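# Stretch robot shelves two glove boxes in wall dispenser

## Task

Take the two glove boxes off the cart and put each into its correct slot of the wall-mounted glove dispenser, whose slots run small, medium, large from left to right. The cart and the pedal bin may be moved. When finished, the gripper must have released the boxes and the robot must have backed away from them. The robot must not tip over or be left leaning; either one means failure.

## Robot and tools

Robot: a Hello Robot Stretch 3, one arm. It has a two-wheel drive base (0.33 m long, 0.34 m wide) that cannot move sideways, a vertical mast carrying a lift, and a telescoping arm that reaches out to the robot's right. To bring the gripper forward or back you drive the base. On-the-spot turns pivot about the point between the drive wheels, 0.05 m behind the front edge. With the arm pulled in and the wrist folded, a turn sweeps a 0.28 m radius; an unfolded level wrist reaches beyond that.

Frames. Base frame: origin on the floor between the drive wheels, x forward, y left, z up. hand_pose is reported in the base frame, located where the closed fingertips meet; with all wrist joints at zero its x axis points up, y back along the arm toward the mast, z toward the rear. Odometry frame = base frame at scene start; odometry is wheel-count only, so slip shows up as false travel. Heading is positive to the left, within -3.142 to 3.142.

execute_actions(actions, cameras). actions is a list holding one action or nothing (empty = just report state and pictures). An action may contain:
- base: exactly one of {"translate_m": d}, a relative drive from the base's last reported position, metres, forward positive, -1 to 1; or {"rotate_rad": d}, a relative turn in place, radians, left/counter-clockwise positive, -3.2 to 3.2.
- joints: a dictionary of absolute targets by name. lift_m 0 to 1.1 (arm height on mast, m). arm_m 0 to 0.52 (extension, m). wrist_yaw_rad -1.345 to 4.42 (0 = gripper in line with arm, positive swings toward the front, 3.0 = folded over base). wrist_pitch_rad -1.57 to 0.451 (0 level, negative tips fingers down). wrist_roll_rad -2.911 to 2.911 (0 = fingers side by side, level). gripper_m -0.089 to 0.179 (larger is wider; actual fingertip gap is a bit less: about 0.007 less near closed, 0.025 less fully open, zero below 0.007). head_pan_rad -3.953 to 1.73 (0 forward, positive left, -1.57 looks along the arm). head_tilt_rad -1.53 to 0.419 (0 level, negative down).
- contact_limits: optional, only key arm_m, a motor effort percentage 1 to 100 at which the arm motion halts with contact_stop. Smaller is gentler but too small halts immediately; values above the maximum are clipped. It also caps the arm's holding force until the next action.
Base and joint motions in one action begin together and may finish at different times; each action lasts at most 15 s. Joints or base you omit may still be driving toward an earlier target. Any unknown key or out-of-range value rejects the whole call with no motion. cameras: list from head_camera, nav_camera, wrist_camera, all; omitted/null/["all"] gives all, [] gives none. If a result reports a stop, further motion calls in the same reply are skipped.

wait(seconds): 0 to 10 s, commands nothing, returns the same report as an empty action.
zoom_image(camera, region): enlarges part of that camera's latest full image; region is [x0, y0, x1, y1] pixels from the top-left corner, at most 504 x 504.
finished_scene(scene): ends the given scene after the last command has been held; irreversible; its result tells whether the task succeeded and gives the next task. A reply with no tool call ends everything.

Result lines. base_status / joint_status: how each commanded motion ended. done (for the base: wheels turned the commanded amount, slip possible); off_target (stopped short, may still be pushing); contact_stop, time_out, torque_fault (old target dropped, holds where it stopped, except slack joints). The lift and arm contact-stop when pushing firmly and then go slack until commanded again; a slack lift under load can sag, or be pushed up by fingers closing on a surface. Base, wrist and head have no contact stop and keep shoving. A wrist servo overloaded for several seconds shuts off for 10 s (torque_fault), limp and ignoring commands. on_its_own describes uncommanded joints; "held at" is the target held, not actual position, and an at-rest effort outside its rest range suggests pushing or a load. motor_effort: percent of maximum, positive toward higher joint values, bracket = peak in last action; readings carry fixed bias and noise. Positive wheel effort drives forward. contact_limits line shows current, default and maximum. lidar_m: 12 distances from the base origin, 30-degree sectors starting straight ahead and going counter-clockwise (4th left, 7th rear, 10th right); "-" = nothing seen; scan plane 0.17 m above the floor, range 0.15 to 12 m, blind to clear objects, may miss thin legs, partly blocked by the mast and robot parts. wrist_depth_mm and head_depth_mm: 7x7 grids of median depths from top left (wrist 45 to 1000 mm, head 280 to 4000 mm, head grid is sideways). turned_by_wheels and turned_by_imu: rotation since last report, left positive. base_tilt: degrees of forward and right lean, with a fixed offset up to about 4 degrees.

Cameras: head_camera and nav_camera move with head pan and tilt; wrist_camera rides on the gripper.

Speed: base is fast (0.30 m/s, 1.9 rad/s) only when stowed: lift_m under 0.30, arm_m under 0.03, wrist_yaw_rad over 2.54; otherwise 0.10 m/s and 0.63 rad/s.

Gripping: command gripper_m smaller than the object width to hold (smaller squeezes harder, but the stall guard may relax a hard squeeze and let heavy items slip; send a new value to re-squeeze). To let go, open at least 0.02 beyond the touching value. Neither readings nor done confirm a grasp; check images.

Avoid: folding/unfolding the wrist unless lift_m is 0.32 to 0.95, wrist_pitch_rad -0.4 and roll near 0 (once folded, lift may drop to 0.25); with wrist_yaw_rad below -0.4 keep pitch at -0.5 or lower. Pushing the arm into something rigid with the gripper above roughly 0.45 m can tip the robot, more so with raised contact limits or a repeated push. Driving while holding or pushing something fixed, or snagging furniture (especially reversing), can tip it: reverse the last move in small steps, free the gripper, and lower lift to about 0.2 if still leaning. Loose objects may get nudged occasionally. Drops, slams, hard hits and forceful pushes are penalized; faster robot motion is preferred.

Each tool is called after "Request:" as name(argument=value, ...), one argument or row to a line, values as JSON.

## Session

Request:
execute_actions(
  actions=[],
)

Scene clock: 0.00 s.
base_odometry: x=+0.000 y=+0.000 heading=+0.000 (m, m, rad; odometry frame)
turned_by_wheels: +0.000 (rad since the last result)
turned_by_imu: +0.000 (rad since the last result)
base_tilt: forward=+1.1 right=+1.6 (deg)
lidar_m: 2.33 2.44 1.20 1.17 1.23 1.73 1.99 2.08 2.05 1.99 1.75 2.39
head_depth_mm: 1829 2330 2305 2298 2287 2280 2268 / 1842 2324 2312 2275 2290 2276 2263 / 1855 2325 2323 2282 2276 2265 2248 / 1873 2303 2311 2300 2286 2285 2273 / 1878 2335 2301 2303 2294 2279 2253 / 1899 2337 2309 2301 2281 2270 2264 / 1917 2334 2334 2290 2282 2285 2257
base_status: not commanded
joint_positions: lift_m=+0.448 arm_m=-0.002 wrist_yaw_rad=+3.036 wrist_pitch_rad=-0.564 wrist_roll_rad=+0.003 gripper_m=+0.037 head_pan_rad=+0.019 head_tilt_rad=+0.009
joint_status: not commanded
motor_effort: left_wheel=+0 right_wheel=+1 lift_m=+25 arm_m=+0 wrist_yaw_rad=+0 wrist_pitch_rad=+3 wrist_roll_rad=+0 gripper_m=+1 head_pan_rad=+0 head_tilt_rad=+1 (%)
hand_pose: x=+0.0003 y=+0.0592 z=+0.4291 quat_wxyz=(+0.233, +0.689, +0.160, +0.667) (m; base frame)
wrist_depth_mm: - - - - - - - / - - - - - - - / - - - - - - - / 854 894 866 869 848 882 892 / 711 727 - 745 724 748 757 / 622 626 - 641 637 634 653 / 551 560 - - 544 553 559
pictures: head_camera (sideways: a quarter turn clockwise sets it upright), nav_camera (sideways: a quarter turn counterclockwise sets it upright), wrist_camera
Images, in order (width x height): head_camera 896x504, nav_camera 672x504, wrist_camera 644x364.

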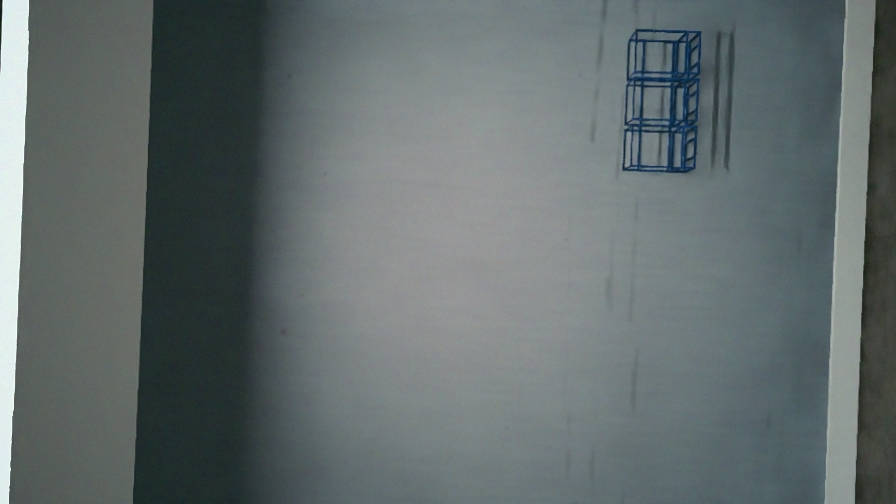

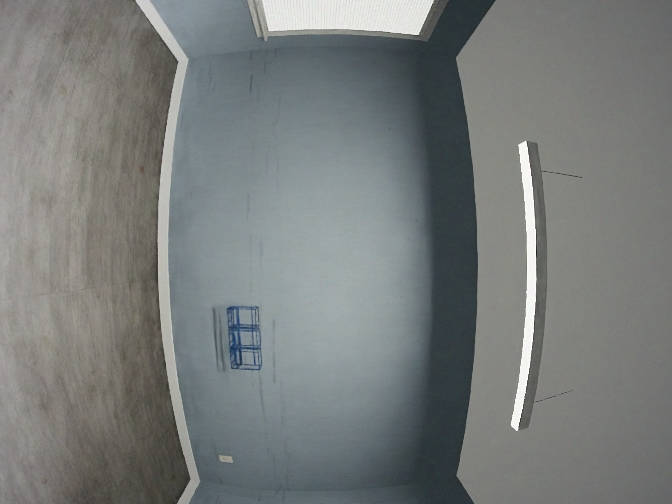

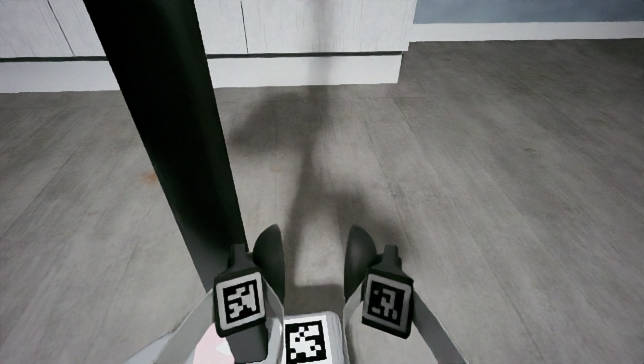

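Request:
execute_actions(
  actions=[
    {"joints": {"head_pan_rad": -1.2, "head_tilt_rad": -0.45}},
  ],
  cameras=["head_camera", "nav_camera"],
)

Scene clock: 12.77 s.
base_odometry: x=+0.000 y=+0.000 heading=+0.000 (m, m, rad; odometry frame)
turned_by_wheels: +0.000 (rad since the last result)
turned_by_imu: -0.001 (rad since the last result)
base_tilt: forward=+1.1 right=+1.5 (deg)
lidar_m: 2.32 2.44 1.21 1.17 1.22 1.73 1.99 2.08 2.05 2.00 1.75 2.40
head_depth_mm: 1658 1768 1884 2008 2124 1754 1423 / 1713 1823 1965 2096 2192 1742 1411 / 1780 1909 2054 2190 2245 1718 1410 / 1831 1972 2101 2280 2226 1724 1397 / 1918 2057 1972 2288 2087 1704 1391 / 1999 2159 2162 2364 2123 1692 1378 / 2080 2243 2414 2634 2183 1676 1371
base_status: not commanded
joint_positions: lift_m=+0.448 arm_m=-0.002 wrist_yaw_rad=+3.036 wrist_pitch_rad=-0.564 wrist_roll_rad=+0.003 gripper_m=+0.037 head_pan_rad=-1.193 head_tilt_rad=-0.444
joint_status: all done
motor_effort: left_wheel=+0(0) right_wheel=+1(1) lift_m=+25(25) arm_m=+1(0) wrist_yaw_rad=+1(2) wrist_pitch_rad=+3(3) wrist_roll_rad=+0(0) gripper_m=+1(1) head_pan_rad=-3(48) head_tilt_rad=-2(22) (%)
hand_pose: x=+0.0003 y=+0.0592 z=+0.4291 quat_wxyz=(+0.233, +0.689, +0.160, +0.667) (m; base frame)
wrist_depth_mm: - - - - - - - / - - - - - - - / - - - - - - - / 869 870 876 880 885 887 899 / 728 719 - 756 730 748 761 / 630 632 - 633 630 641 637 / 550 567 - - 540 569 566
pictures: head_camera (sideways: a quarter turn clockwise sets it upright), nav_camera (sideways: a quarter turn counterclockwise sets it upright)
Images, in order (width x height): head_camera 896x504, nav_camera 672x504.

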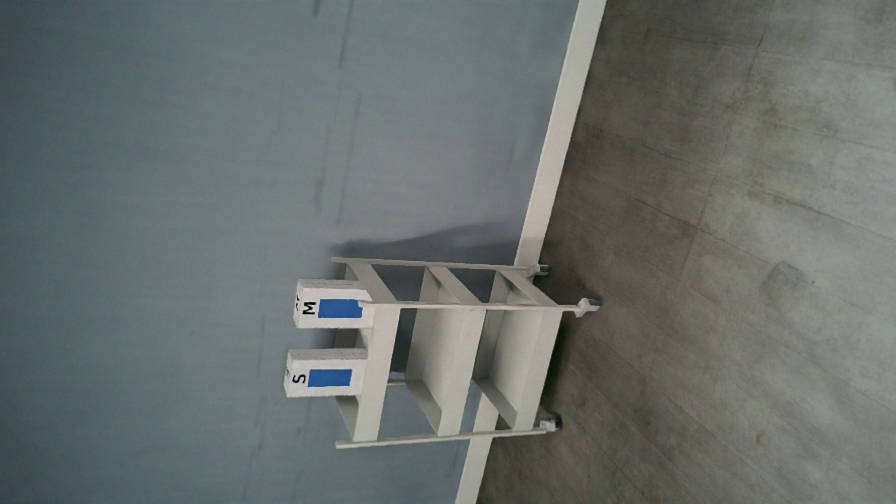

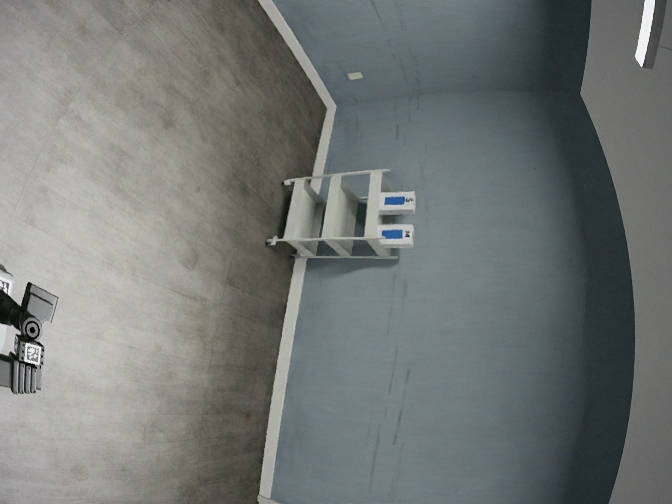

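Request:
zoom_image(
  camera="head_camera",
  region=[260, 230, 620, 470],
)

Region (260, 230, 620, 470) of head_camera's 896x504 image, scaled by 1.400, with more detail than that image has.

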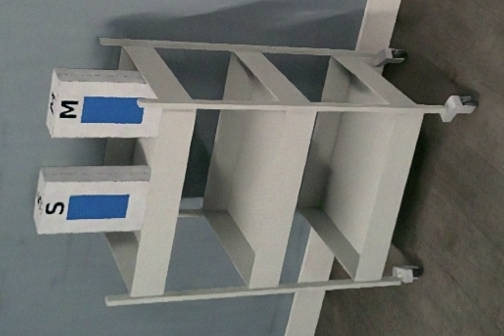

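Request:
execute_actions(
  actions=[
    {"base": {"rotate_rad": -0.775}, "joints": {"lift_m": 0.27, "head_pan_rad": -0.4, "head_tilt_rad": -0.5}},
  ],
  cameras=["head_camera", "nav_camera"],
)

Scene clock: 116.77 s.
base_odometry: x=+0.000 y=+0.000 heading=-0.775 (m, m, rad; odometry frame)
turned_by_wheels: -0.775 (rad since the last result)
turned_by_imu: -0.783 (rad since the last result)
base_tilt: forward=+1.1 right=+1.5 (deg)
lidar_m: 1.88 2.33 2.33 2.01 1.17 1.18 1.40 1.99 1.99 2.24 1.99 1.75
head_depth_mm: 1647 1759 1899 2058 2141 1675 1377 / 1711 1833 1974 2168 2125 1667 1363 / 1772 1905 2061 2243 2107 1644 1361 / 1840 1990 2113 2334 2089 1642 1349 / 1919 2079 1929 2253 2071 1627 1345 / 1988 2178 2279 2206 2057 1612 1332 / 2084 2272 2494 2636 2032 1603 1328
base_status: done
joint_positions: lift_m=+0.270 arm_m=-0.002 wrist_yaw_rad=+3.036 wrist_pitch_rad=-0.565 wrist_roll_rad=+0.003 gripper_m=+0.037 head_pan_rad=-0.407 head_tilt_rad=-0.494
joint_status: all done
motor_effort: left_wheel=+5(12) right_wheel=-4(11) lift_m=+23(23) arm_m=+0(0) wrist_yaw_rad=+1(1) wrist_pitch_rad=+4(4) wrist_roll_rad=+0(0) gripper_m=+1(0) head_pan_rad=+4(41) head_tilt_rad=-3(7) (%)
hand_pose: x=+0.0003 y=+0.0590 z=+0.2512 quat_wxyz=(+0.233, +0.689, +0.161, +0.667) (m; base frame)
wrist_depth_mm: 937 - - - - - - / 938 - 913 962 954 - 996 / 711 720 727 745 749 742 742 / 583 591 589 594 596 610 612 / 495 513 - 533 506 502 514 / - - - - 436 441 443 / - - - - 382 390 388
pictures: head_camera (sideways: a quarter turn clockwise sets it upright), nav_camera (sideways: a quarter turn counterclockwise sets it upright)
Images, in order (width x height): head_camera 896x504, nav_camera 672x504.

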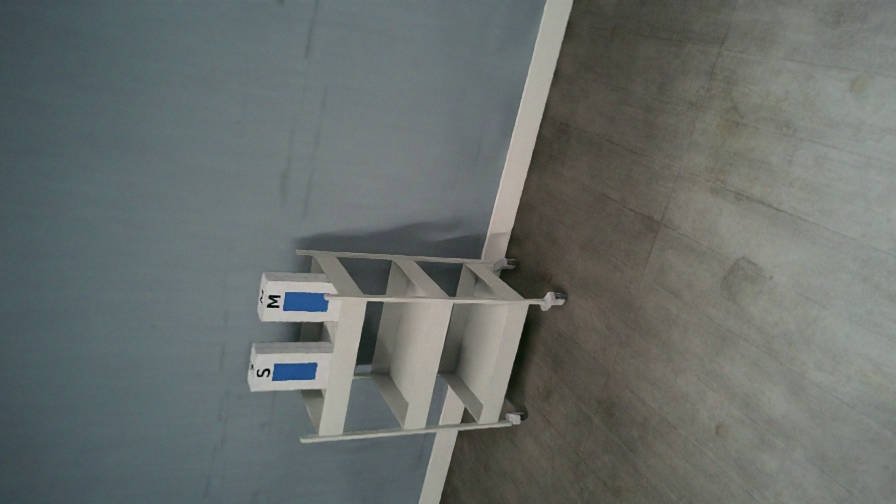

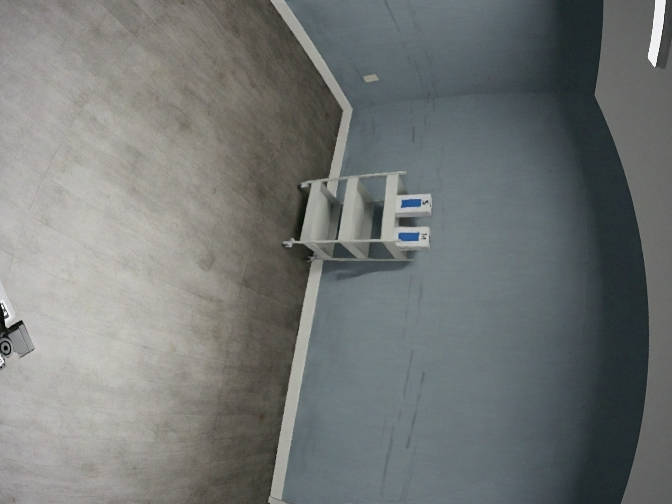

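Request:
execute_actions(
  actions=[
    {"base": {"translate_m": 0.9}, "joints": {"head_pan_rad": -0.6, "head_tilt_rad": -0.55}},
  ],
  cameras=["head_camera", "nav_camera"],
)

Scene clock: 125.40 s.
base_odometry: x=+0.643 y=-0.630 heading=-0.775 (m, m, rad; odometry frame)
turned_by_wheels: +0.000 (rad since the last result)
turned_by_imu: +0.004 (rad since the last result)
base_tilt: forward=+1.1 right=+1.6 (deg)
lidar_m: 1.65 1.66 1.66 1.98 2.39 1.80 2.13 2.66 2.53 1.56 1.38 0.98
head_depth_mm: 1116 1211 1325 1456 1618 1594 1325 / 1145 1241 1357 1496 1671 1582 1312 / 1166 1270 1370 1483 1683 1569 1311 / 1193 1293 1379 1246 1450 1477 1306 / 1219 1325 1388 1281 1444 1482 1298 / 1236 1353 1467 1305 1438 1496 1292 / 1270 1381 1533 1709 1838 1537 1291
base_status: done
joint_positions: lift_m=+0.270 arm_m=-0.002 wrist_yaw_rad=+3.036 wrist_pitch_rad=-0.565 wrist_roll_rad=+0.003 gripper_m=+0.037 head_pan_rad=-0.593 head_tilt_rad=-0.544
joint_status: all done
motor_effort: left_wheel=+4(17) right_wheel=-3(7) lift_m=+25(23) arm_m=+0(0) wrist_yaw_rad=+0(0) wrist_pitch_rad=+4(4) wrist_roll_rad=+0(0) gripper_m=+1(1) head_pan_rad=-3(20) head_tilt_rad=-3(8) (%)
hand_pose: x=+0.0003 y=+0.0590 z=+0.2512 quat_wxyz=(+0.234, +0.689, +0.161, +0.667) (m; base frame)
wrist_depth_mm: - - - - - - - / 926 - 925 974 966 - 975 / 704 713 726 759 742 750 760 / 587 596 610 594 600 606 614 / 496 513 - 535 508 510 510 / - - - - 431 435 438 / - - - - 383 382 385
pictures: head_camera (sideways: a quarter turn clockwise sets it upright), nav_camera (sideways: a quarter turn counterclockwise sets it upright)
Images, in order (width x height): head_camera 896x504, nav_camera 672x504.

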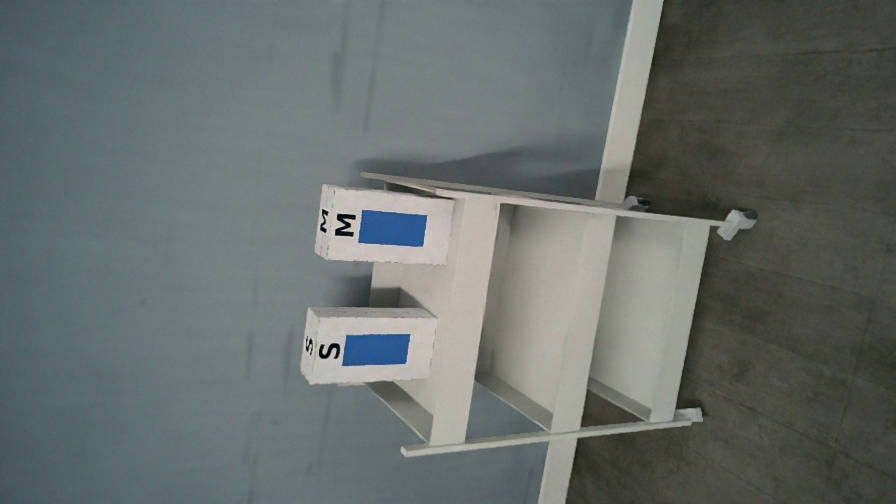

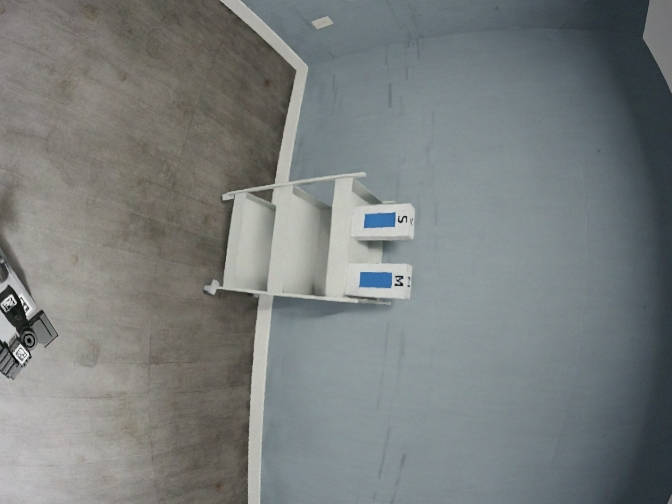

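Request:
execute_actions(
  actions=[
    {"base": {"rotate_rad": -0.18}, "joints": {"lift_m": 0.38, "wrist_pitch_rad": -0.4}},
  ],
  cameras=[],
)

Request:
execute_actions(
  actions=[
    {"base": {"translate_m": 0.42}, "joints": {"lift_m": 0.775, "wrist_yaw_rad": 0.0, "gripper_m": 0.179, "head_pan_rad": -0.9, "head_tilt_rad": -0.65}},
  ],
)

Scene clock: 184.07 s.
base_odometry: x=+0.643 y=-0.630 heading=-0.955 (m, m, rad; odometry frame)
turned_by_wheels: -0.180 (rad since the last result)
turned_by_imu: -0.182 (rad since the last result)
base_tilt: forward=+1.1 right=+1.6 (deg)
lidar_m: 1.06 1.68 1.66 1.80 2.42 1.80 1.93 2.69 2.65 1.75 1.40 0.98
head_depth_mm: 1147 1256 1380 1528 1717 1602 1327 / 1158 1258 1386 1536 1728 1590 1320 / 1155 1259 1390 1545 1732 1572 1313 / 1164 1268 1398 1554 1751 1564 1303 / 1161 1274 1343 1233 1499 1471 1296 / 1169 1279 1377 1237 1425 1463 1295 / 1177 1280 1182 1221 1419 1455 1280
base_status: done
joint_positions: lift_m=+0.380 arm_m=-0.002 wrist_yaw_rad=+3.036 wrist_pitch_rad=-0.419 wrist_roll_rad=+0.003 gripper_m=+0.037 head_pan_rad=-0.593 head_tilt_rad=-0.544
joint_status: all done
motor_effort: left_wheel=+5(13) right_wheel=-4(12) lift_m=+28(29) arm_m=+0(0) wrist_yaw_rad=+0(1) wrist_pitch_rad=+6(6) wrist_roll_rad=+0(0) gripper_m=+1(1) head_pan_rad=-3(3) head_tilt_rad=-2(2) (%)
hand_pose: x=+0.0025 y=+0.0797 z=+0.3923 quat_wxyz=(+0.184, +0.699, +0.110, +0.682) (m; base frame)
wrist_depth_mm: - - - - - - - / - - - - - - - / - - - - - - - / 973 955 945 984 992 937 981 / 744 756 821 775 768 770 771 / 632 636 - 635 650 636 662 / 536 544 - 552 527 548 551
pictures: none
No camera images: the call's "cameras" was empty. Leave "cameras" out to get every camera's image.

Scene clock: 189.73 s.
base_odometry: x=+0.886 y=-0.972 heading=-0.954 (m, m, rad; odometry frame)
turned_by_wheels: +0.000 (rad since the last result)
turned_by_imu: +0.001 (rad since the last result)
base_tilt: forward=+1.1 right=+1.6 (deg)
lidar_m: 0.68 1.42 1.40 1.52 2.34 2.18 2.30 2.94 2.70 1.33 0.65 0.64
head_depth_mm: 981 1104 1249 1456 1668 1483 1258 / 956 1071 1214 1392 1635 1472 1247 / 932 1035 1171 1339 1575 1461 1241 / 907 1010 1133 1289 1501 1411 1233 / 887 979 1069 951 1104 1175 1204 / 866 954 1029 926 922 1064 1169 / 848 934 1040 1016 887 1032 1164
base_status: done
joint_positions: lift_m=+0.775 arm_m=-0.002 wrist_yaw_rad=+0.003 wrist_pitch_rad=-0.418 wrist_roll_rad=+0.003 gripper_m=+0.179 head_pan_rad=-0.893 head_tilt_rad=-0.642
joint_status: all done
motor_effort: left_wheel=+4(13) right_wheel=-4(7) lift_m=+29(29) arm_m=+0(0) wrist_yaw_rad=-2(0) wrist_pitch_rad=+6(6) wrist_roll_rad=+0(0) gripper_m=+2(87) head_pan_rad=-3(25) head_tilt_rad=-3(12) (%)
hand_pose: x=-0.0210 y=-0.3677 z=+0.7875 quat_wxyz=(+0.691, +0.148, -0.692, -0.147) (m; base frame)
wrist_depth_mm: 685 832 - - - - - / 726 862 - - - - - / 754 902 - - - - - / 791 957 - - - - - / 813 - - - - - - / 816 - - - - - - / - 973 968 967 975 950 -
pictures: head_camera (sideways: a quarter turn clockwise sets it upright), nav_camera (sideways: a quarter turn counterclockwise sets it upright), wrist_camera
Images, in order (width x height): head_camera 896x504, nav_camera 672x504, wrist_camera 644x364.

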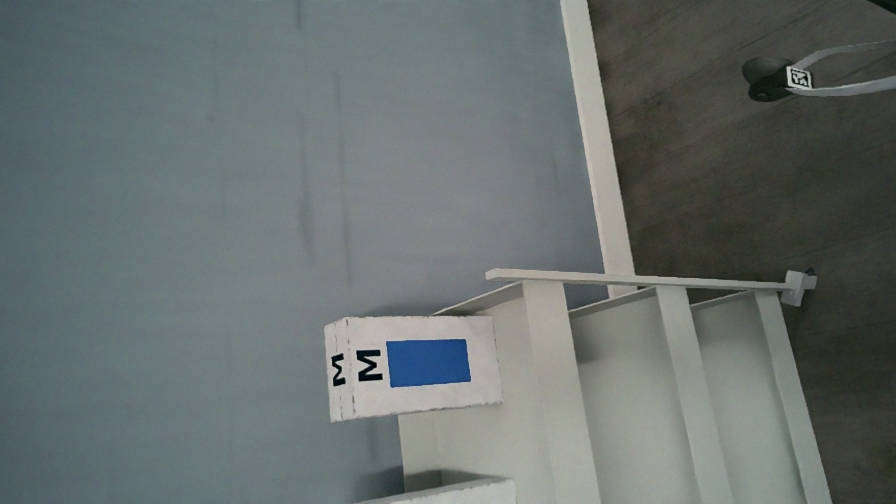

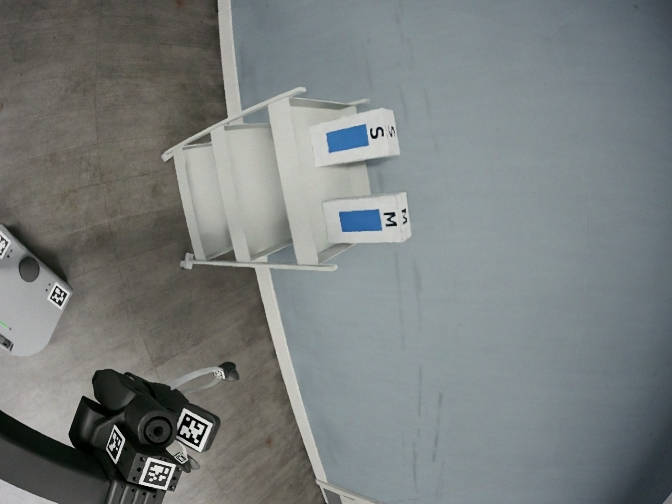

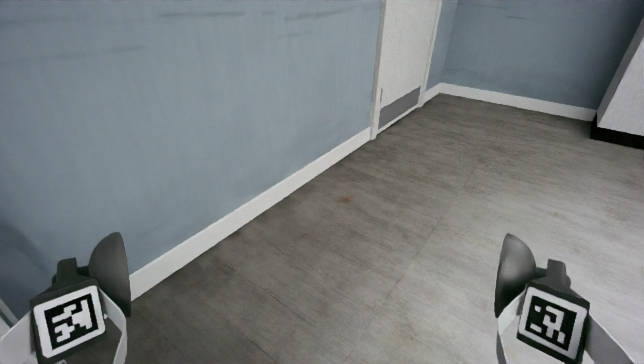

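Request:
execute_actions(
  actions=[
    {"base": {"rotate_rad": 0.875}, "joints": {"wrist_pitch_rad": 0.0, "head_pan_rad": -1.57, "head_tilt_rad": -0.7}},
  ],
)

Scene clock: 202.37 s.
base_odometry: x=+0.886 y=-0.972 heading=-0.080 (m, m, rad; odometry frame)
turned_by_wheels: +0.875 (rad since the last result)
turned_by_imu: +0.882 (rad since the last result)
base_tilt: forward=+1.1 right=+1.6 (deg)
lidar_m: 1.40 1.44 1.92 2.20 2.17 2.89 2.92 1.56 1.10 0.64 0.66 1.44
head_depth_mm: 904 1007 1141 1325 1579 1434 1296 / 896 1000 1135 1314 1528 1420 1283 / 890 996 1087 993 1454 1391 - / 884 991 863 940 1125 1170 - / 882 985 1096 997 1113 1254 1195 / 882 979 850 922 1051 1238 1191 / 875 978 1047 924 1069 1287 1192
base_status: done
joint_positions: lift_m=+0.775 arm_m=-0.002 wrist_yaw_rad=+0.002 wrist_pitch_rad=-0.022 wrist_roll_rad=+0.003 gripper_m=+0.179 head_pan_rad=-1.563 head_tilt_rad=-0.691
joint_status: all done
motor_effort: left_wheel=-4(9) right_wheel=+6(13) lift_m=+28(28) arm_m=+0(0) wrist_yaw_rad=-1(1) wrist_pitch_rad=+7(7) wrist_roll_rad=+0(0) gripper_m=+1(1) head_pan_rad=-3(38) head_tilt_rad=-4(8) (%)
hand_pose: x=-0.0210 y=-0.3990 z=+0.8838 quat_wxyz=(+0.706, +0.009, -0.708, -0.008) (m; base frame)
wrist_depth_mm: 731 739 754 752 765 797 817 / 743 761 769 788 784 827 832 / 765 787 783 808 828 840 832 / 773 794 547 555 820 868 874 / 814 794 559 569 880 865 917 / 833 572 571 584 901 911 923 / - 424 431 440 908 917 940
pictures: head_camera (sideways: a quarter turn clockwise sets it upright), nav_camera (sideways: a quarter turn counterclockwise sets it upright), wrist_camera
Images, in order (width x height): head_camera 896x504, nav_camera 672x504, wrist_camera 644x364.

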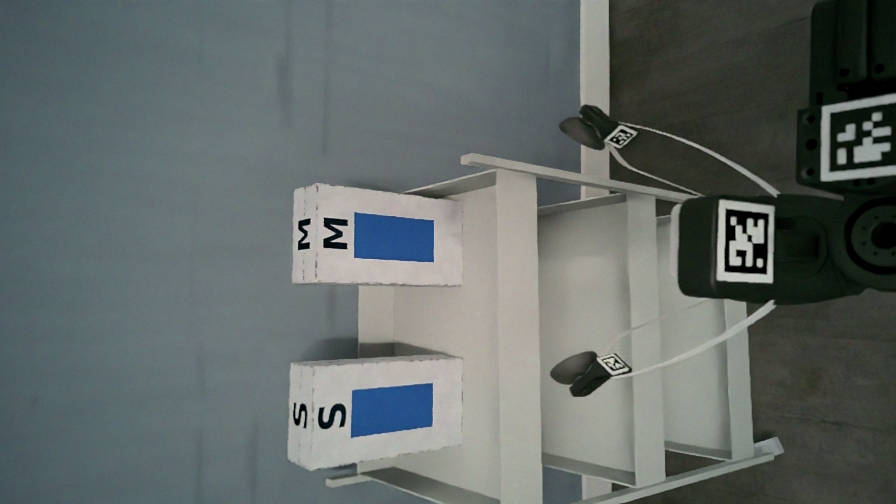

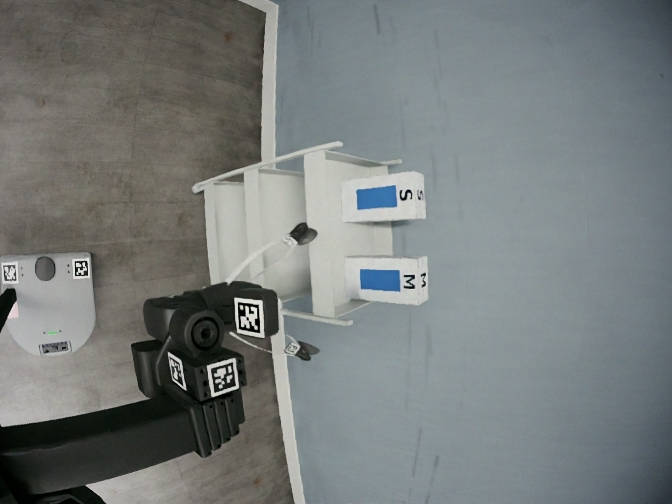

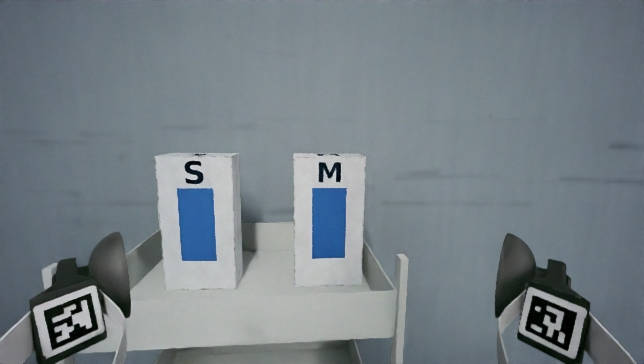

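Request:
execute_actions(
  actions=[
    {"base": {"translate_m": -0.035}, "joints": {"arm_m": 0.33, "wrist_yaw_rad": 0.04}},
  ],
  cameras=["head_camera", "wrist_camera"],
)

Scene clock: 234.83 s.
base_odometry: x=+0.851 y=-0.969 heading=-0.080 (m, m, rad; odometry frame)
turned_by_wheels: +0.000 (rad since the last result)
turned_by_imu: -0.002 (rad since the last result)
base_tilt: forward=+1.1 right=+1.6 (deg)
lidar_m: 1.44 1.48 1.97 2.17 2.17 2.89 2.89 1.55 1.11 0.64 0.66 1.44
head_depth_mm: 900 1009 1150 1326 1573 1467 - / 899 1004 1137 1293 - 1387 1197 / 893 998 1127 - 1548 1411 1213 / 887 990 861 - 1119 1239 1206 / 882 988 1076 958 1118 1253 1200 / 881 980 1050 930 1109 1243 1192 / 875 976 862 921 1048 1222 1183
base_status: done
joint_positions: lift_m=+0.775 arm_m=+0.330 wrist_yaw_rad=+0.039 wrist_pitch_rad=-0.021 wrist_roll_rad=+0.003 gripper_m=+0.179 head_pan_rad=-1.563 head_tilt_rad=-0.691
joint_status: all done
motor_effort: left_wheel=-5(11) right_wheel=+6(9) lift_m=+28(28) arm_m=+3(3) wrist_yaw_rad=+2(1) wrist_pitch_rad=+6(7) wrist_roll_rad=+0(0) gripper_m=+1(1) head_pan_rad=-3(4) head_tilt_rad=-3(3) (%)
hand_pose: x=-0.0115 y=-0.7302 z=+0.8841 quat_wxyz=(+0.706, +0.022, -0.708, +0.006) (m; base frame)
wrist_depth_mm: 440 438 444 447 449 450 449 / 446 447 456 458 458 467 470 / 469 465 466 473 476 482 476 / 466 476 476 480 488 497 494 / 217 493 224 224 496 510 513 / - 494 426 232 513 520 526 / - 406 400 237 529 541 532
pictures: head_camera (sideways: a quarter turn clockwise sets it upright), wrist_camera
Images, in order (width x height): head_camera 896x504, wrist_camera 644x364.

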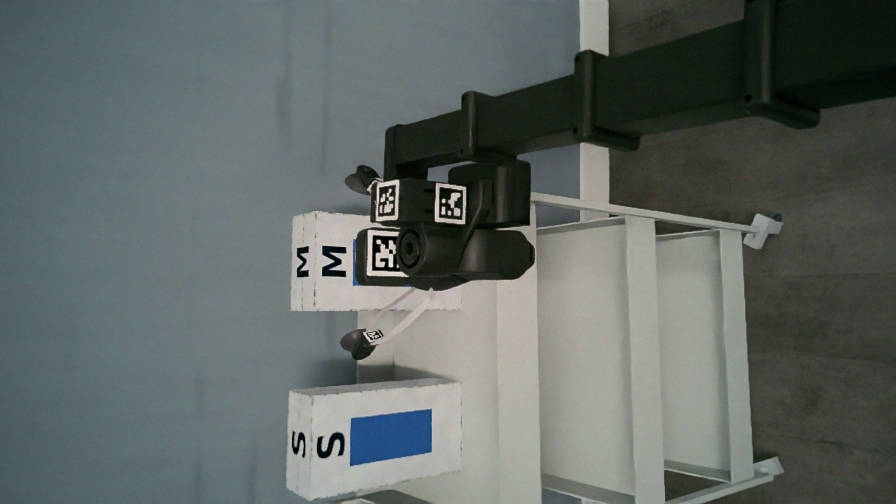

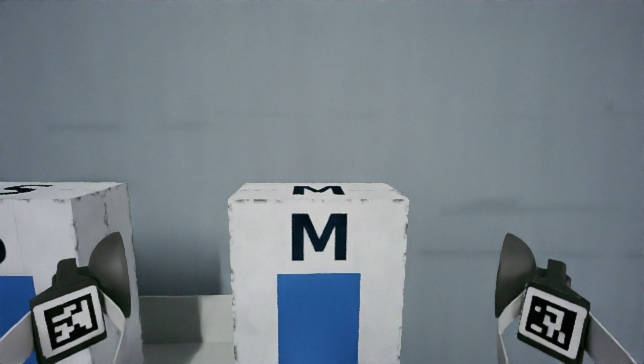

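Request:
execute_actions(
  actions=[
    {"joints": {"arm_m": 0.45}},
  ],
  cameras=["head_camera", "wrist_camera"],
)

Scene clock: 247.83 s.
base_odometry: x=+0.851 y=-0.969 heading=-0.080 (m, m, rad; odometry frame)
turned_by_wheels: +0.000 (rad since the last result)
turned_by_imu: -0.001 (rad since the last result)
base_tilt: forward=+1.1 right=+1.5 (deg)
lidar_m: 1.44 1.48 1.97 2.16 2.17 2.89 2.89 1.55 1.10 0.64 0.66 1.44
head_depth_mm: 898 1007 1142 1328 1574 1497 - / 895 1000 1135 1307 - - 1196 / 892 997 1085 1309 1535 1410 1212 / 887 992 1066 944 1122 1245 1208 / 880 986 1072 960 1118 1248 1200 / 881 980 1052 926 1108 1241 1193 / 875 974 864 922 1048 1224 1189
base_status: not commanded
joint_positions: lift_m=+0.775 arm_m=+0.450 wrist_yaw_rad=+0.040 wrist_pitch_rad=-0.021 wrist_roll_rad=+0.003 gripper_m=+0.179 head_pan_rad=-1.563 head_tilt_rad=-0.691
joint_status: all done
motor_effort: left_wheel=-4(5) right_wheel=+6(6) lift_m=+27(27) arm_m=+4(4) wrist_yaw_rad=+0(1) wrist_pitch_rad=+6(6) wrist_roll_rad=+0(0) gripper_m=+1(0) head_pan_rad=-3(3) head_tilt_rad=-4(4) (%)
hand_pose: x=-0.0112 y=-0.8502 z=+0.8841 quat_wxyz=(+0.706, +0.022, -0.708, +0.006) (m; base frame)
wrist_depth_mm: 324 329 330 332 334 337 339 / 334 333 340 342 343 345 344 / 344 347 350 353 352 354 357 / 355 353 355 362 366 362 365 / 362 366 147 148 150 375 380 / 371 101 102 103 105 106 394 / - 103 104 105 107 109 401
pictures: head_camera (sideways: a quarter turn clockwise sets it upright), wrist_camera
Images, in order (width x height): head_camera 896x504, wrist_camera 644x364.

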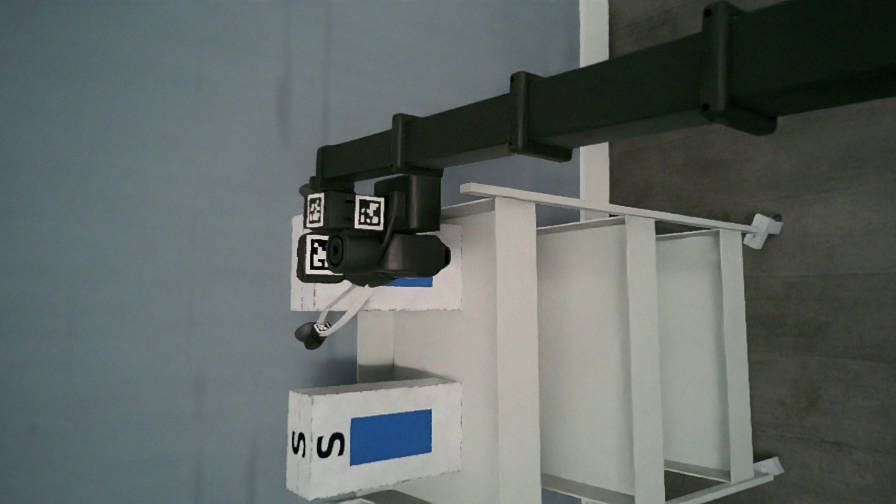

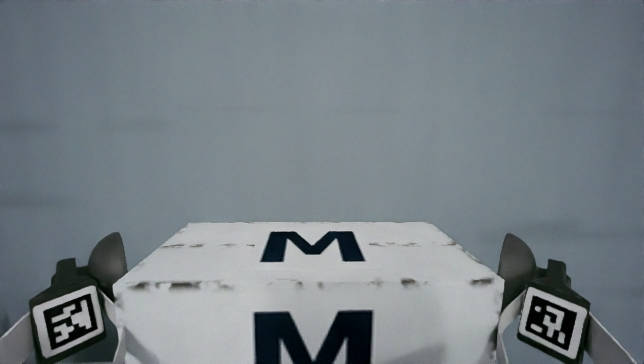

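Request:
execute_actions(
  actions=[
    {"joints": {"gripper_m": 0.08}},
  ],
  cameras=["wrist_camera"],
)

Request:
execute_actions(
  actions=[
    {"joints": {"lift_m": 0.86}},
  ],
  cameras=["head_camera", "wrist_camera"],
)

Scene clock: 264.37 s.
base_odometry: x=+0.851 y=-0.969 heading=-0.080 (m, m, rad; odometry frame)
turned_by_wheels: +0.000 (rad since the last result)
turned_by_imu: -0.001 (rad since the last result)
base_tilt: forward=+1.1 right=+1.6 (deg)
lidar_m: 1.44 1.48 1.97 2.17 2.18 2.89 2.89 1.56 1.10 0.64 0.66 1.44
head_depth_mm: 902 1007 1145 1326 1569 1502 - / 895 1000 1138 1304 - - 1198 / 893 998 1087 1301 1523 1410 1215 / 886 992 1067 943 1123 1240 1204 / 881 985 1079 962 1116 1245 1200 / 878 978 1050 926 1110 1239 1193 / 879 976 867 919 1046 1226 1189
base_status: not commanded
joint_positions: lift_m=+0.775 arm_m=+0.450 wrist_yaw_rad=+0.041 wrist_pitch_rad=-0.021 wrist_roll_rad=+0.003 gripper_m=+0.081 head_pan_rad=-1.563 head_tilt_rad=-0.691
joint_status: all done
motor_effort: left_wheel=-1(4) right_wheel=+3(6) lift_m=+29(28) arm_m=+4(3) wrist_yaw_rad=+0(1) wrist_pitch_rad=+6(6) wrist_roll_rad=+0(0) gripper_m=-21(94) head_pan_rad=-3(3) head_tilt_rad=-4(4) (%)
hand_pose: x=-0.0108 y=-0.8502 z=+0.8842 quat_wxyz=(+0.706, +0.022, -0.708, +0.007) (m; base frame)
wrist_depth_mm: 327 331 331 332 338 334 335 / 335 338 340 339 342 344 350 / 345 346 350 348 355 360 361 / 353 356 359 360 366 364 372 / 365 366 139 140 143 376 379 / 377 121 122 123 124 385 393 / 384 387 123 125 127 403 406
pictures: wrist_camera
Images, in order (width x height): wrist_camera 644x364.

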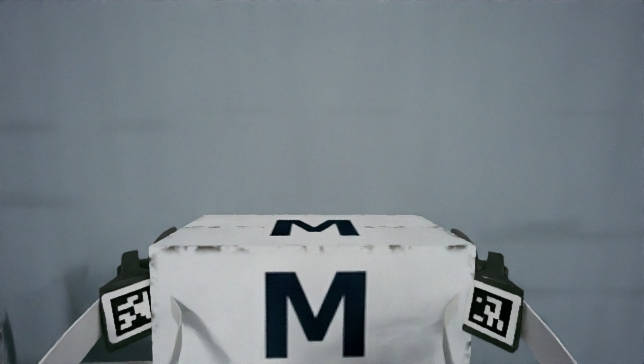

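Scene clock: 265.97 s.
base_odometry: x=+0.851 y=-0.969 heading=-0.080 (m, m, rad; odometry frame)
turned_by_wheels: +0.000 (rad since the last result)
turned_by_imu: +0.000 (rad since the last result)
base_tilt: forward=+1.1 right=+1.6 (deg)
lidar_m: 1.44 1.48 1.97 2.16 2.18 2.91 2.89 1.56 1.10 0.64 0.66 1.45
head_depth_mm: 900 1009 1144 1302 - - 1203 / 893 1000 1096 - 1560 1406 1220 / 892 978 - 1278 1509 1410 1213 / 887 976 - 939 1121 1244 1208 / 883 982 1075 963 1112 1249 1199 / 878 980 1053 924 1102 1245 1193 / 873 973 848 918 1050 1220 1194
base_status: not commanded
joint_positions: lift_m=+0.860 arm_m=+0.450 wrist_yaw_rad=+0.041 wrist_pitch_rad=-0.079 wrist_roll_rad=+0.003 gripper_m=+0.084 head_pan_rad=-1.563 head_tilt_rad=-0.691
joint_status: all done
motor_effort: left_wheel=-3(2) right_wheel=+4(4) lift_m=+33(31) arm_m=+3(3) wrist_yaw_rad=+0(1) wrist_pitch_rad=+23(24) wrist_roll_rad=+0(0) gripper_m=-18(20) head_pan_rad=-3(3) head_tilt_rad=-3(3) (%)
hand_pose: x=-0.0109 y=-0.8481 z=+0.9542 quat_wxyz=(+0.706, +0.043, -0.707, -0.013) (m; base frame)
wrist_depth_mm: 320 323 322 324 327 330 331 / 331 330 339 337 340 340 344 / 344 347 347 348 352 354 360 / 358 361 362 363 361 368 369 / 372 371 145 147 149 376 387 / 385 121 122 124 125 400 403 / 399 405 124 125 127 418 422
pictures: head_camera (sideways: a quarter turn clockwise sets it upright), wrist_camera
Images, in order (width x height): head_camera 896x504, wrist_camera 644x364.

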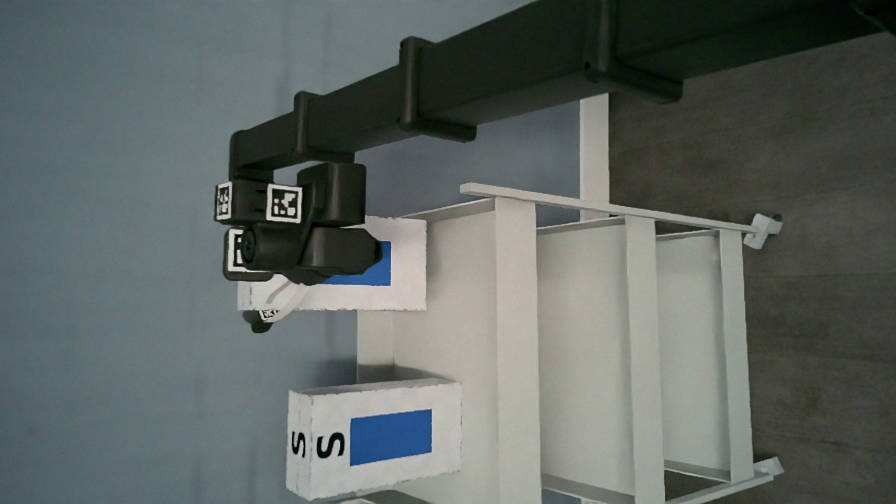

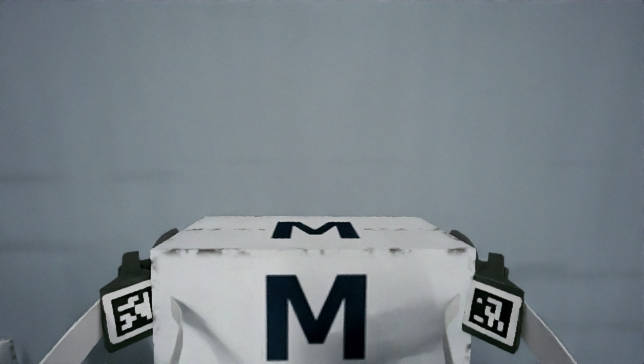

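Request:
execute_actions(
  actions=[
    {"joints": {"lift_m": 1.0, "arm_m": 0.0, "wrist_yaw_rad": -0.04, "wrist_pitch_rad": 0.17}},
  ],
  cameras=["head_camera", "wrist_camera"],
)

Scene clock: 305.40 s.
base_odometry: x=+0.851 y=-0.969 heading=-0.080 (m, m, rad; odometry frame)
turned_by_wheels: +0.000 (rad since the last result)
turned_by_imu: -0.002 (rad since the last result)
base_tilt: forward=+1.1 right=+1.6 (deg)
lidar_m: 1.44 1.48 1.97 2.16 2.17 2.89 2.89 1.56 1.10 0.64 0.66 1.44
head_depth_mm: 902 1007 - - - - - / 895 979 756 - - - 1197 / 891 964 - - - - 1186 / 892 960 - - - - 1187 / 884 973 377 930 1092 1257 1199 / 880 980 1050 927 1106 1240 1196 / 875 976 864 920 1045 1223 1188
base_status: not commanded
joint_positions: lift_m=+1.000 arm_m=+0.000 wrist_yaw_rad=-0.040 wrist_pitch_rad=+0.087 wrist_roll_rad=+0.003 gripper_m=+0.084 head_pan_rad=-1.563 head_tilt_rad=-0.691
joint_status: wrist_pitch_rad off_target (ended at +0.087, target +0.170); the others done
motor_effort: left_wheel=-3(5) right_wheel=+5(8) lift_m=+32(32) arm_m=-3(2) wrist_yaw_rad=+0(6) wrist_pitch_rad=+24(29) wrist_roll_rad=+0(0) gripper_m=-19(19) head_pan_rad=-3(3) head_tilt_rad=-4(3) (%)
hand_pose: x=-0.0318 y=-0.4024 z=+1.1367 quat_wxyz=(+0.706, -0.045, -0.707, +0.016) (m; base frame)
wrist_depth_mm: 741 740 775 798 813 846 884 / 732 753 791 828 825 840 886 / 765 752 786 815 862 876 901 / 751 773 796 831 849 871 896 / 771 764 147 148 151 880 929 / 768 122 122 123 126 917 915 / 749 543 123 125 127 913 930
pictures: head_camera (sideways: a quarter turn clockwise sets it upright), wrist_camera
Images, in order (width x height): head_camera 896x504, wrist_camera 644x364.

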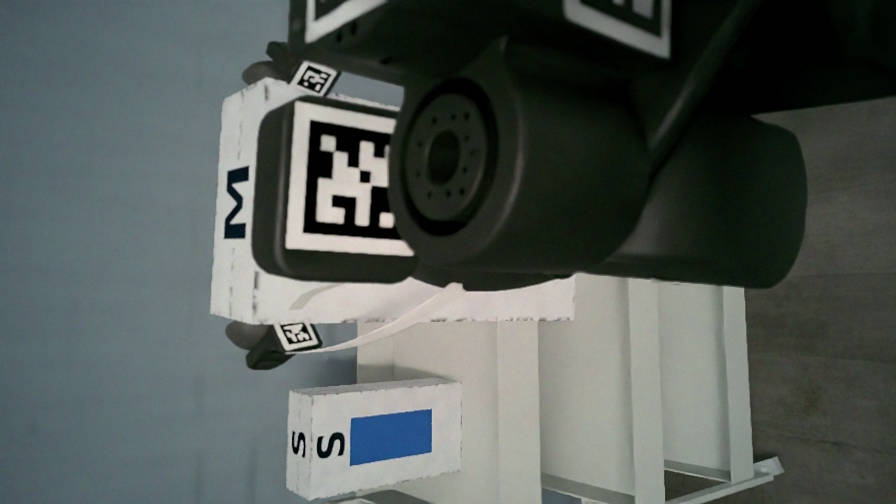

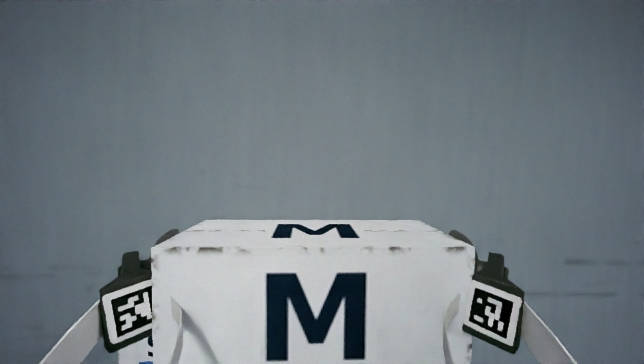

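Request:
execute_actions(
  actions=[
    {"base": {"rotate_rad": 0.668}, "joints": {"head_pan_rad": -0.6, "head_tilt_rad": -0.4}},
  ],
  cameras=["head_camera"],
)

Request:
execute_actions(
  actions=[
    {"base": {"translate_m": 0.972}, "joints": {"head_pan_rad": -0.9, "head_tilt_rad": -0.6}},
  ],
  cameras=["head_camera", "nav_camera"],
)

Scene clock: 315.87 s.
base_odometry: x=+0.851 y=-0.969 heading=+0.588 (m, m, rad; odometry frame)
turned_by_wheels: +0.668 (rad since the last result)
turned_by_imu: +0.673 (rad since the last result)
base_tilt: forward=+1.1 right=+1.6 (deg)
lidar_m: 1.55 2.30 2.17 2.27 2.92 2.88 1.36 0.65 0.64 0.68 1.46 1.44
head_depth_mm: 1219 1302 1402 1511 1641 1750 1464 / 1219 1297 1395 1508 1635 1738 1458 / 1219 1301 1387 1500 1648 1735 1445 / 1212 1301 1403 1505 1637 1726 1438 / 1220 1296 1391 1505 1634 1717 1425 / 1214 1292 1390 1463 1629 1723 1415 / 1215 1297 1401 1482 1631 1716 1407
base_status: done
joint_positions: lift_m=+1.000 arm_m=+0.000 wrist_yaw_rad=-0.040 wrist_pitch_rad=+0.087 wrist_roll_rad=+0.003 gripper_m=+0.084 head_pan_rad=-0.607 head_tilt_rad=-0.409
joint_status: all done
motor_effort: left_wheel=-5(10) right_wheel=+6(12) lift_m=+32(32) arm_m=-3(3) wrist_yaw_rad=+0(0) wrist_pitch_rad=+25(24) wrist_roll_rad=-1(0) gripper_m=-19(19) head_pan_rad=+4(46) head_tilt_rad=+3(20) (%)
hand_pose: x=-0.0317 y=-0.4024 z=+1.1367 quat_wxyz=(+0.706, -0.045, -0.707, +0.016) (m; base frame)
wrist_depth_mm: - - - 966 819 711 630 / - - - 979 858 742 641 / - - - 1000 839 726 647 / - - - 992 881 743 651 / - - 147 147 151 732 661 / - 122 122 124 126 706 655 / - - 123 125 126 533 658
pictures: head_camera (sideways: a quarter turn clockwise sets it upright)
Images, in order (width x height): head_camera 896x504.

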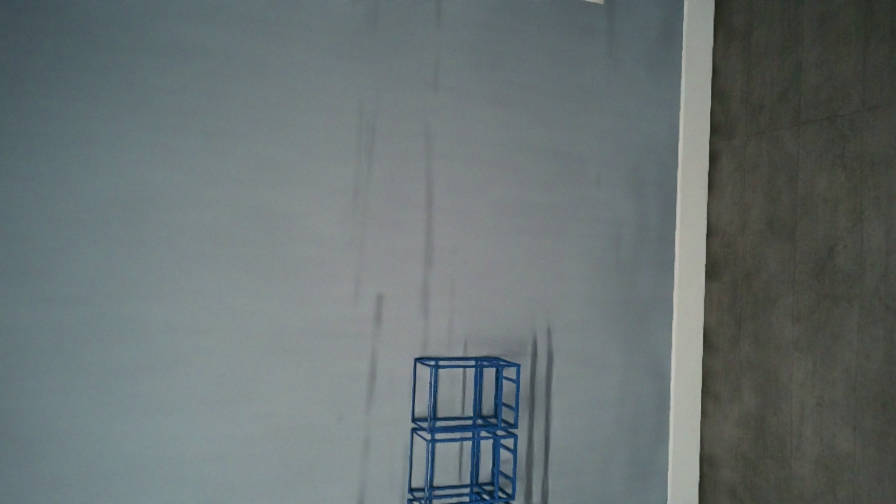

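Scene clock: 326.67 s.
base_odometry: x=+1.660 y=-0.430 heading=+0.588 (m, m, rad; odometry frame)
turned_by_wheels: +0.000 (rad since the last result)
turned_by_imu: +0.001 (rad since the last result)
base_tilt: forward=+1.1 right=+1.6 (deg)
lidar_m: 0.70 1.05 2.15 1.98 2.47 3.67 2.10 1.30 1.63 0.84 0.66 0.65
head_depth_mm: 594 662 744 853 996 1203 1287 / 577 640 719 819 929 1135 1263 / 560 618 692 786 902 1075 1229 / 543 602 669 757 850 1021 1186 / 531 584 646 727 799 944 1152 / 517 566 628 703 787 905 1096 / 504 551 608 679 758 855 1036
base_status: done
joint_positions: lift_m=+1.000 arm_m=+0.000 wrist_yaw_rad=-0.040 wrist_pitch_rad=+0.087 wrist_roll_rad=+0.003 gripper_m=+0.084 head_pan_rad=-0.893 head_tilt_rad=-0.592
joint_status: all done
motor_effort: left_wheel=-5(6) right_wheel=+6(15) lift_m=+32(32) arm_m=-3(3) wrist_yaw_rad=+0(0) wrist_pitch_rad=+24(24) wrist_roll_rad=+0(0) gripper_m=-21(19) head_pan_rad=-3(26) head_tilt_rad=-3(16) (%)
hand_pose: x=-0.0317 y=-0.4024 z=+1.1367 quat_wxyz=(+0.706, -0.045, -0.707, +0.016) (m; base frame)
wrist_depth_mm: 419 507 655 987 - - - / 415 511 679 968 - - - / 420 515 665 979 - - - / 424 516 689 - - - - / 422 506 146 147 151 - - / 428 121 123 124 125 - - / 414 483 123 125 126 - -
pictures: head_camera (sideways: a quarter turn clockwise sets it upright), nav_camera (sideways: a quarter turn counterclockwise sets it upright)
Images, in order (width x height): head_camera 896x504, nav_camera 672x504.

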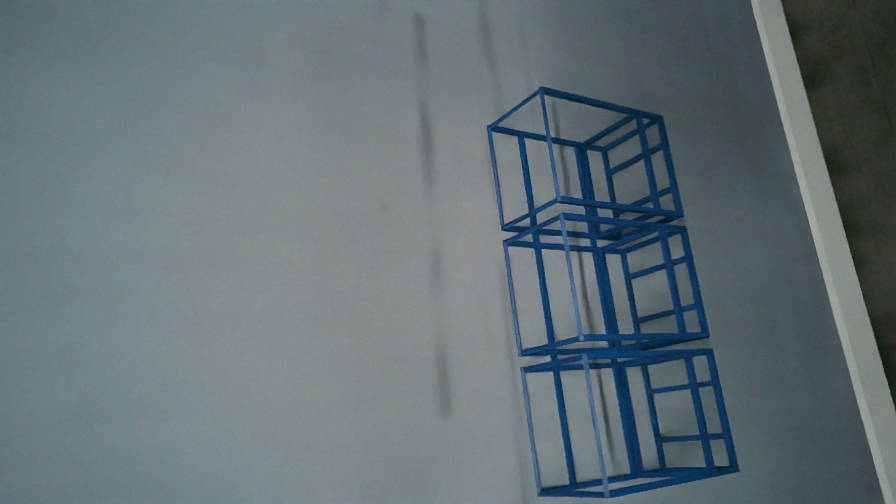

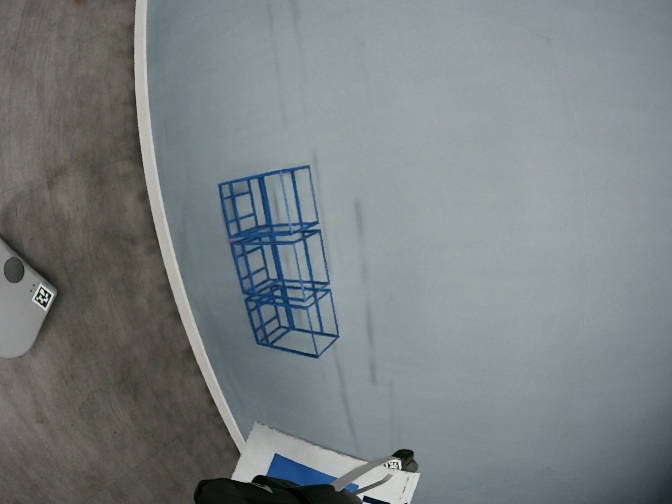

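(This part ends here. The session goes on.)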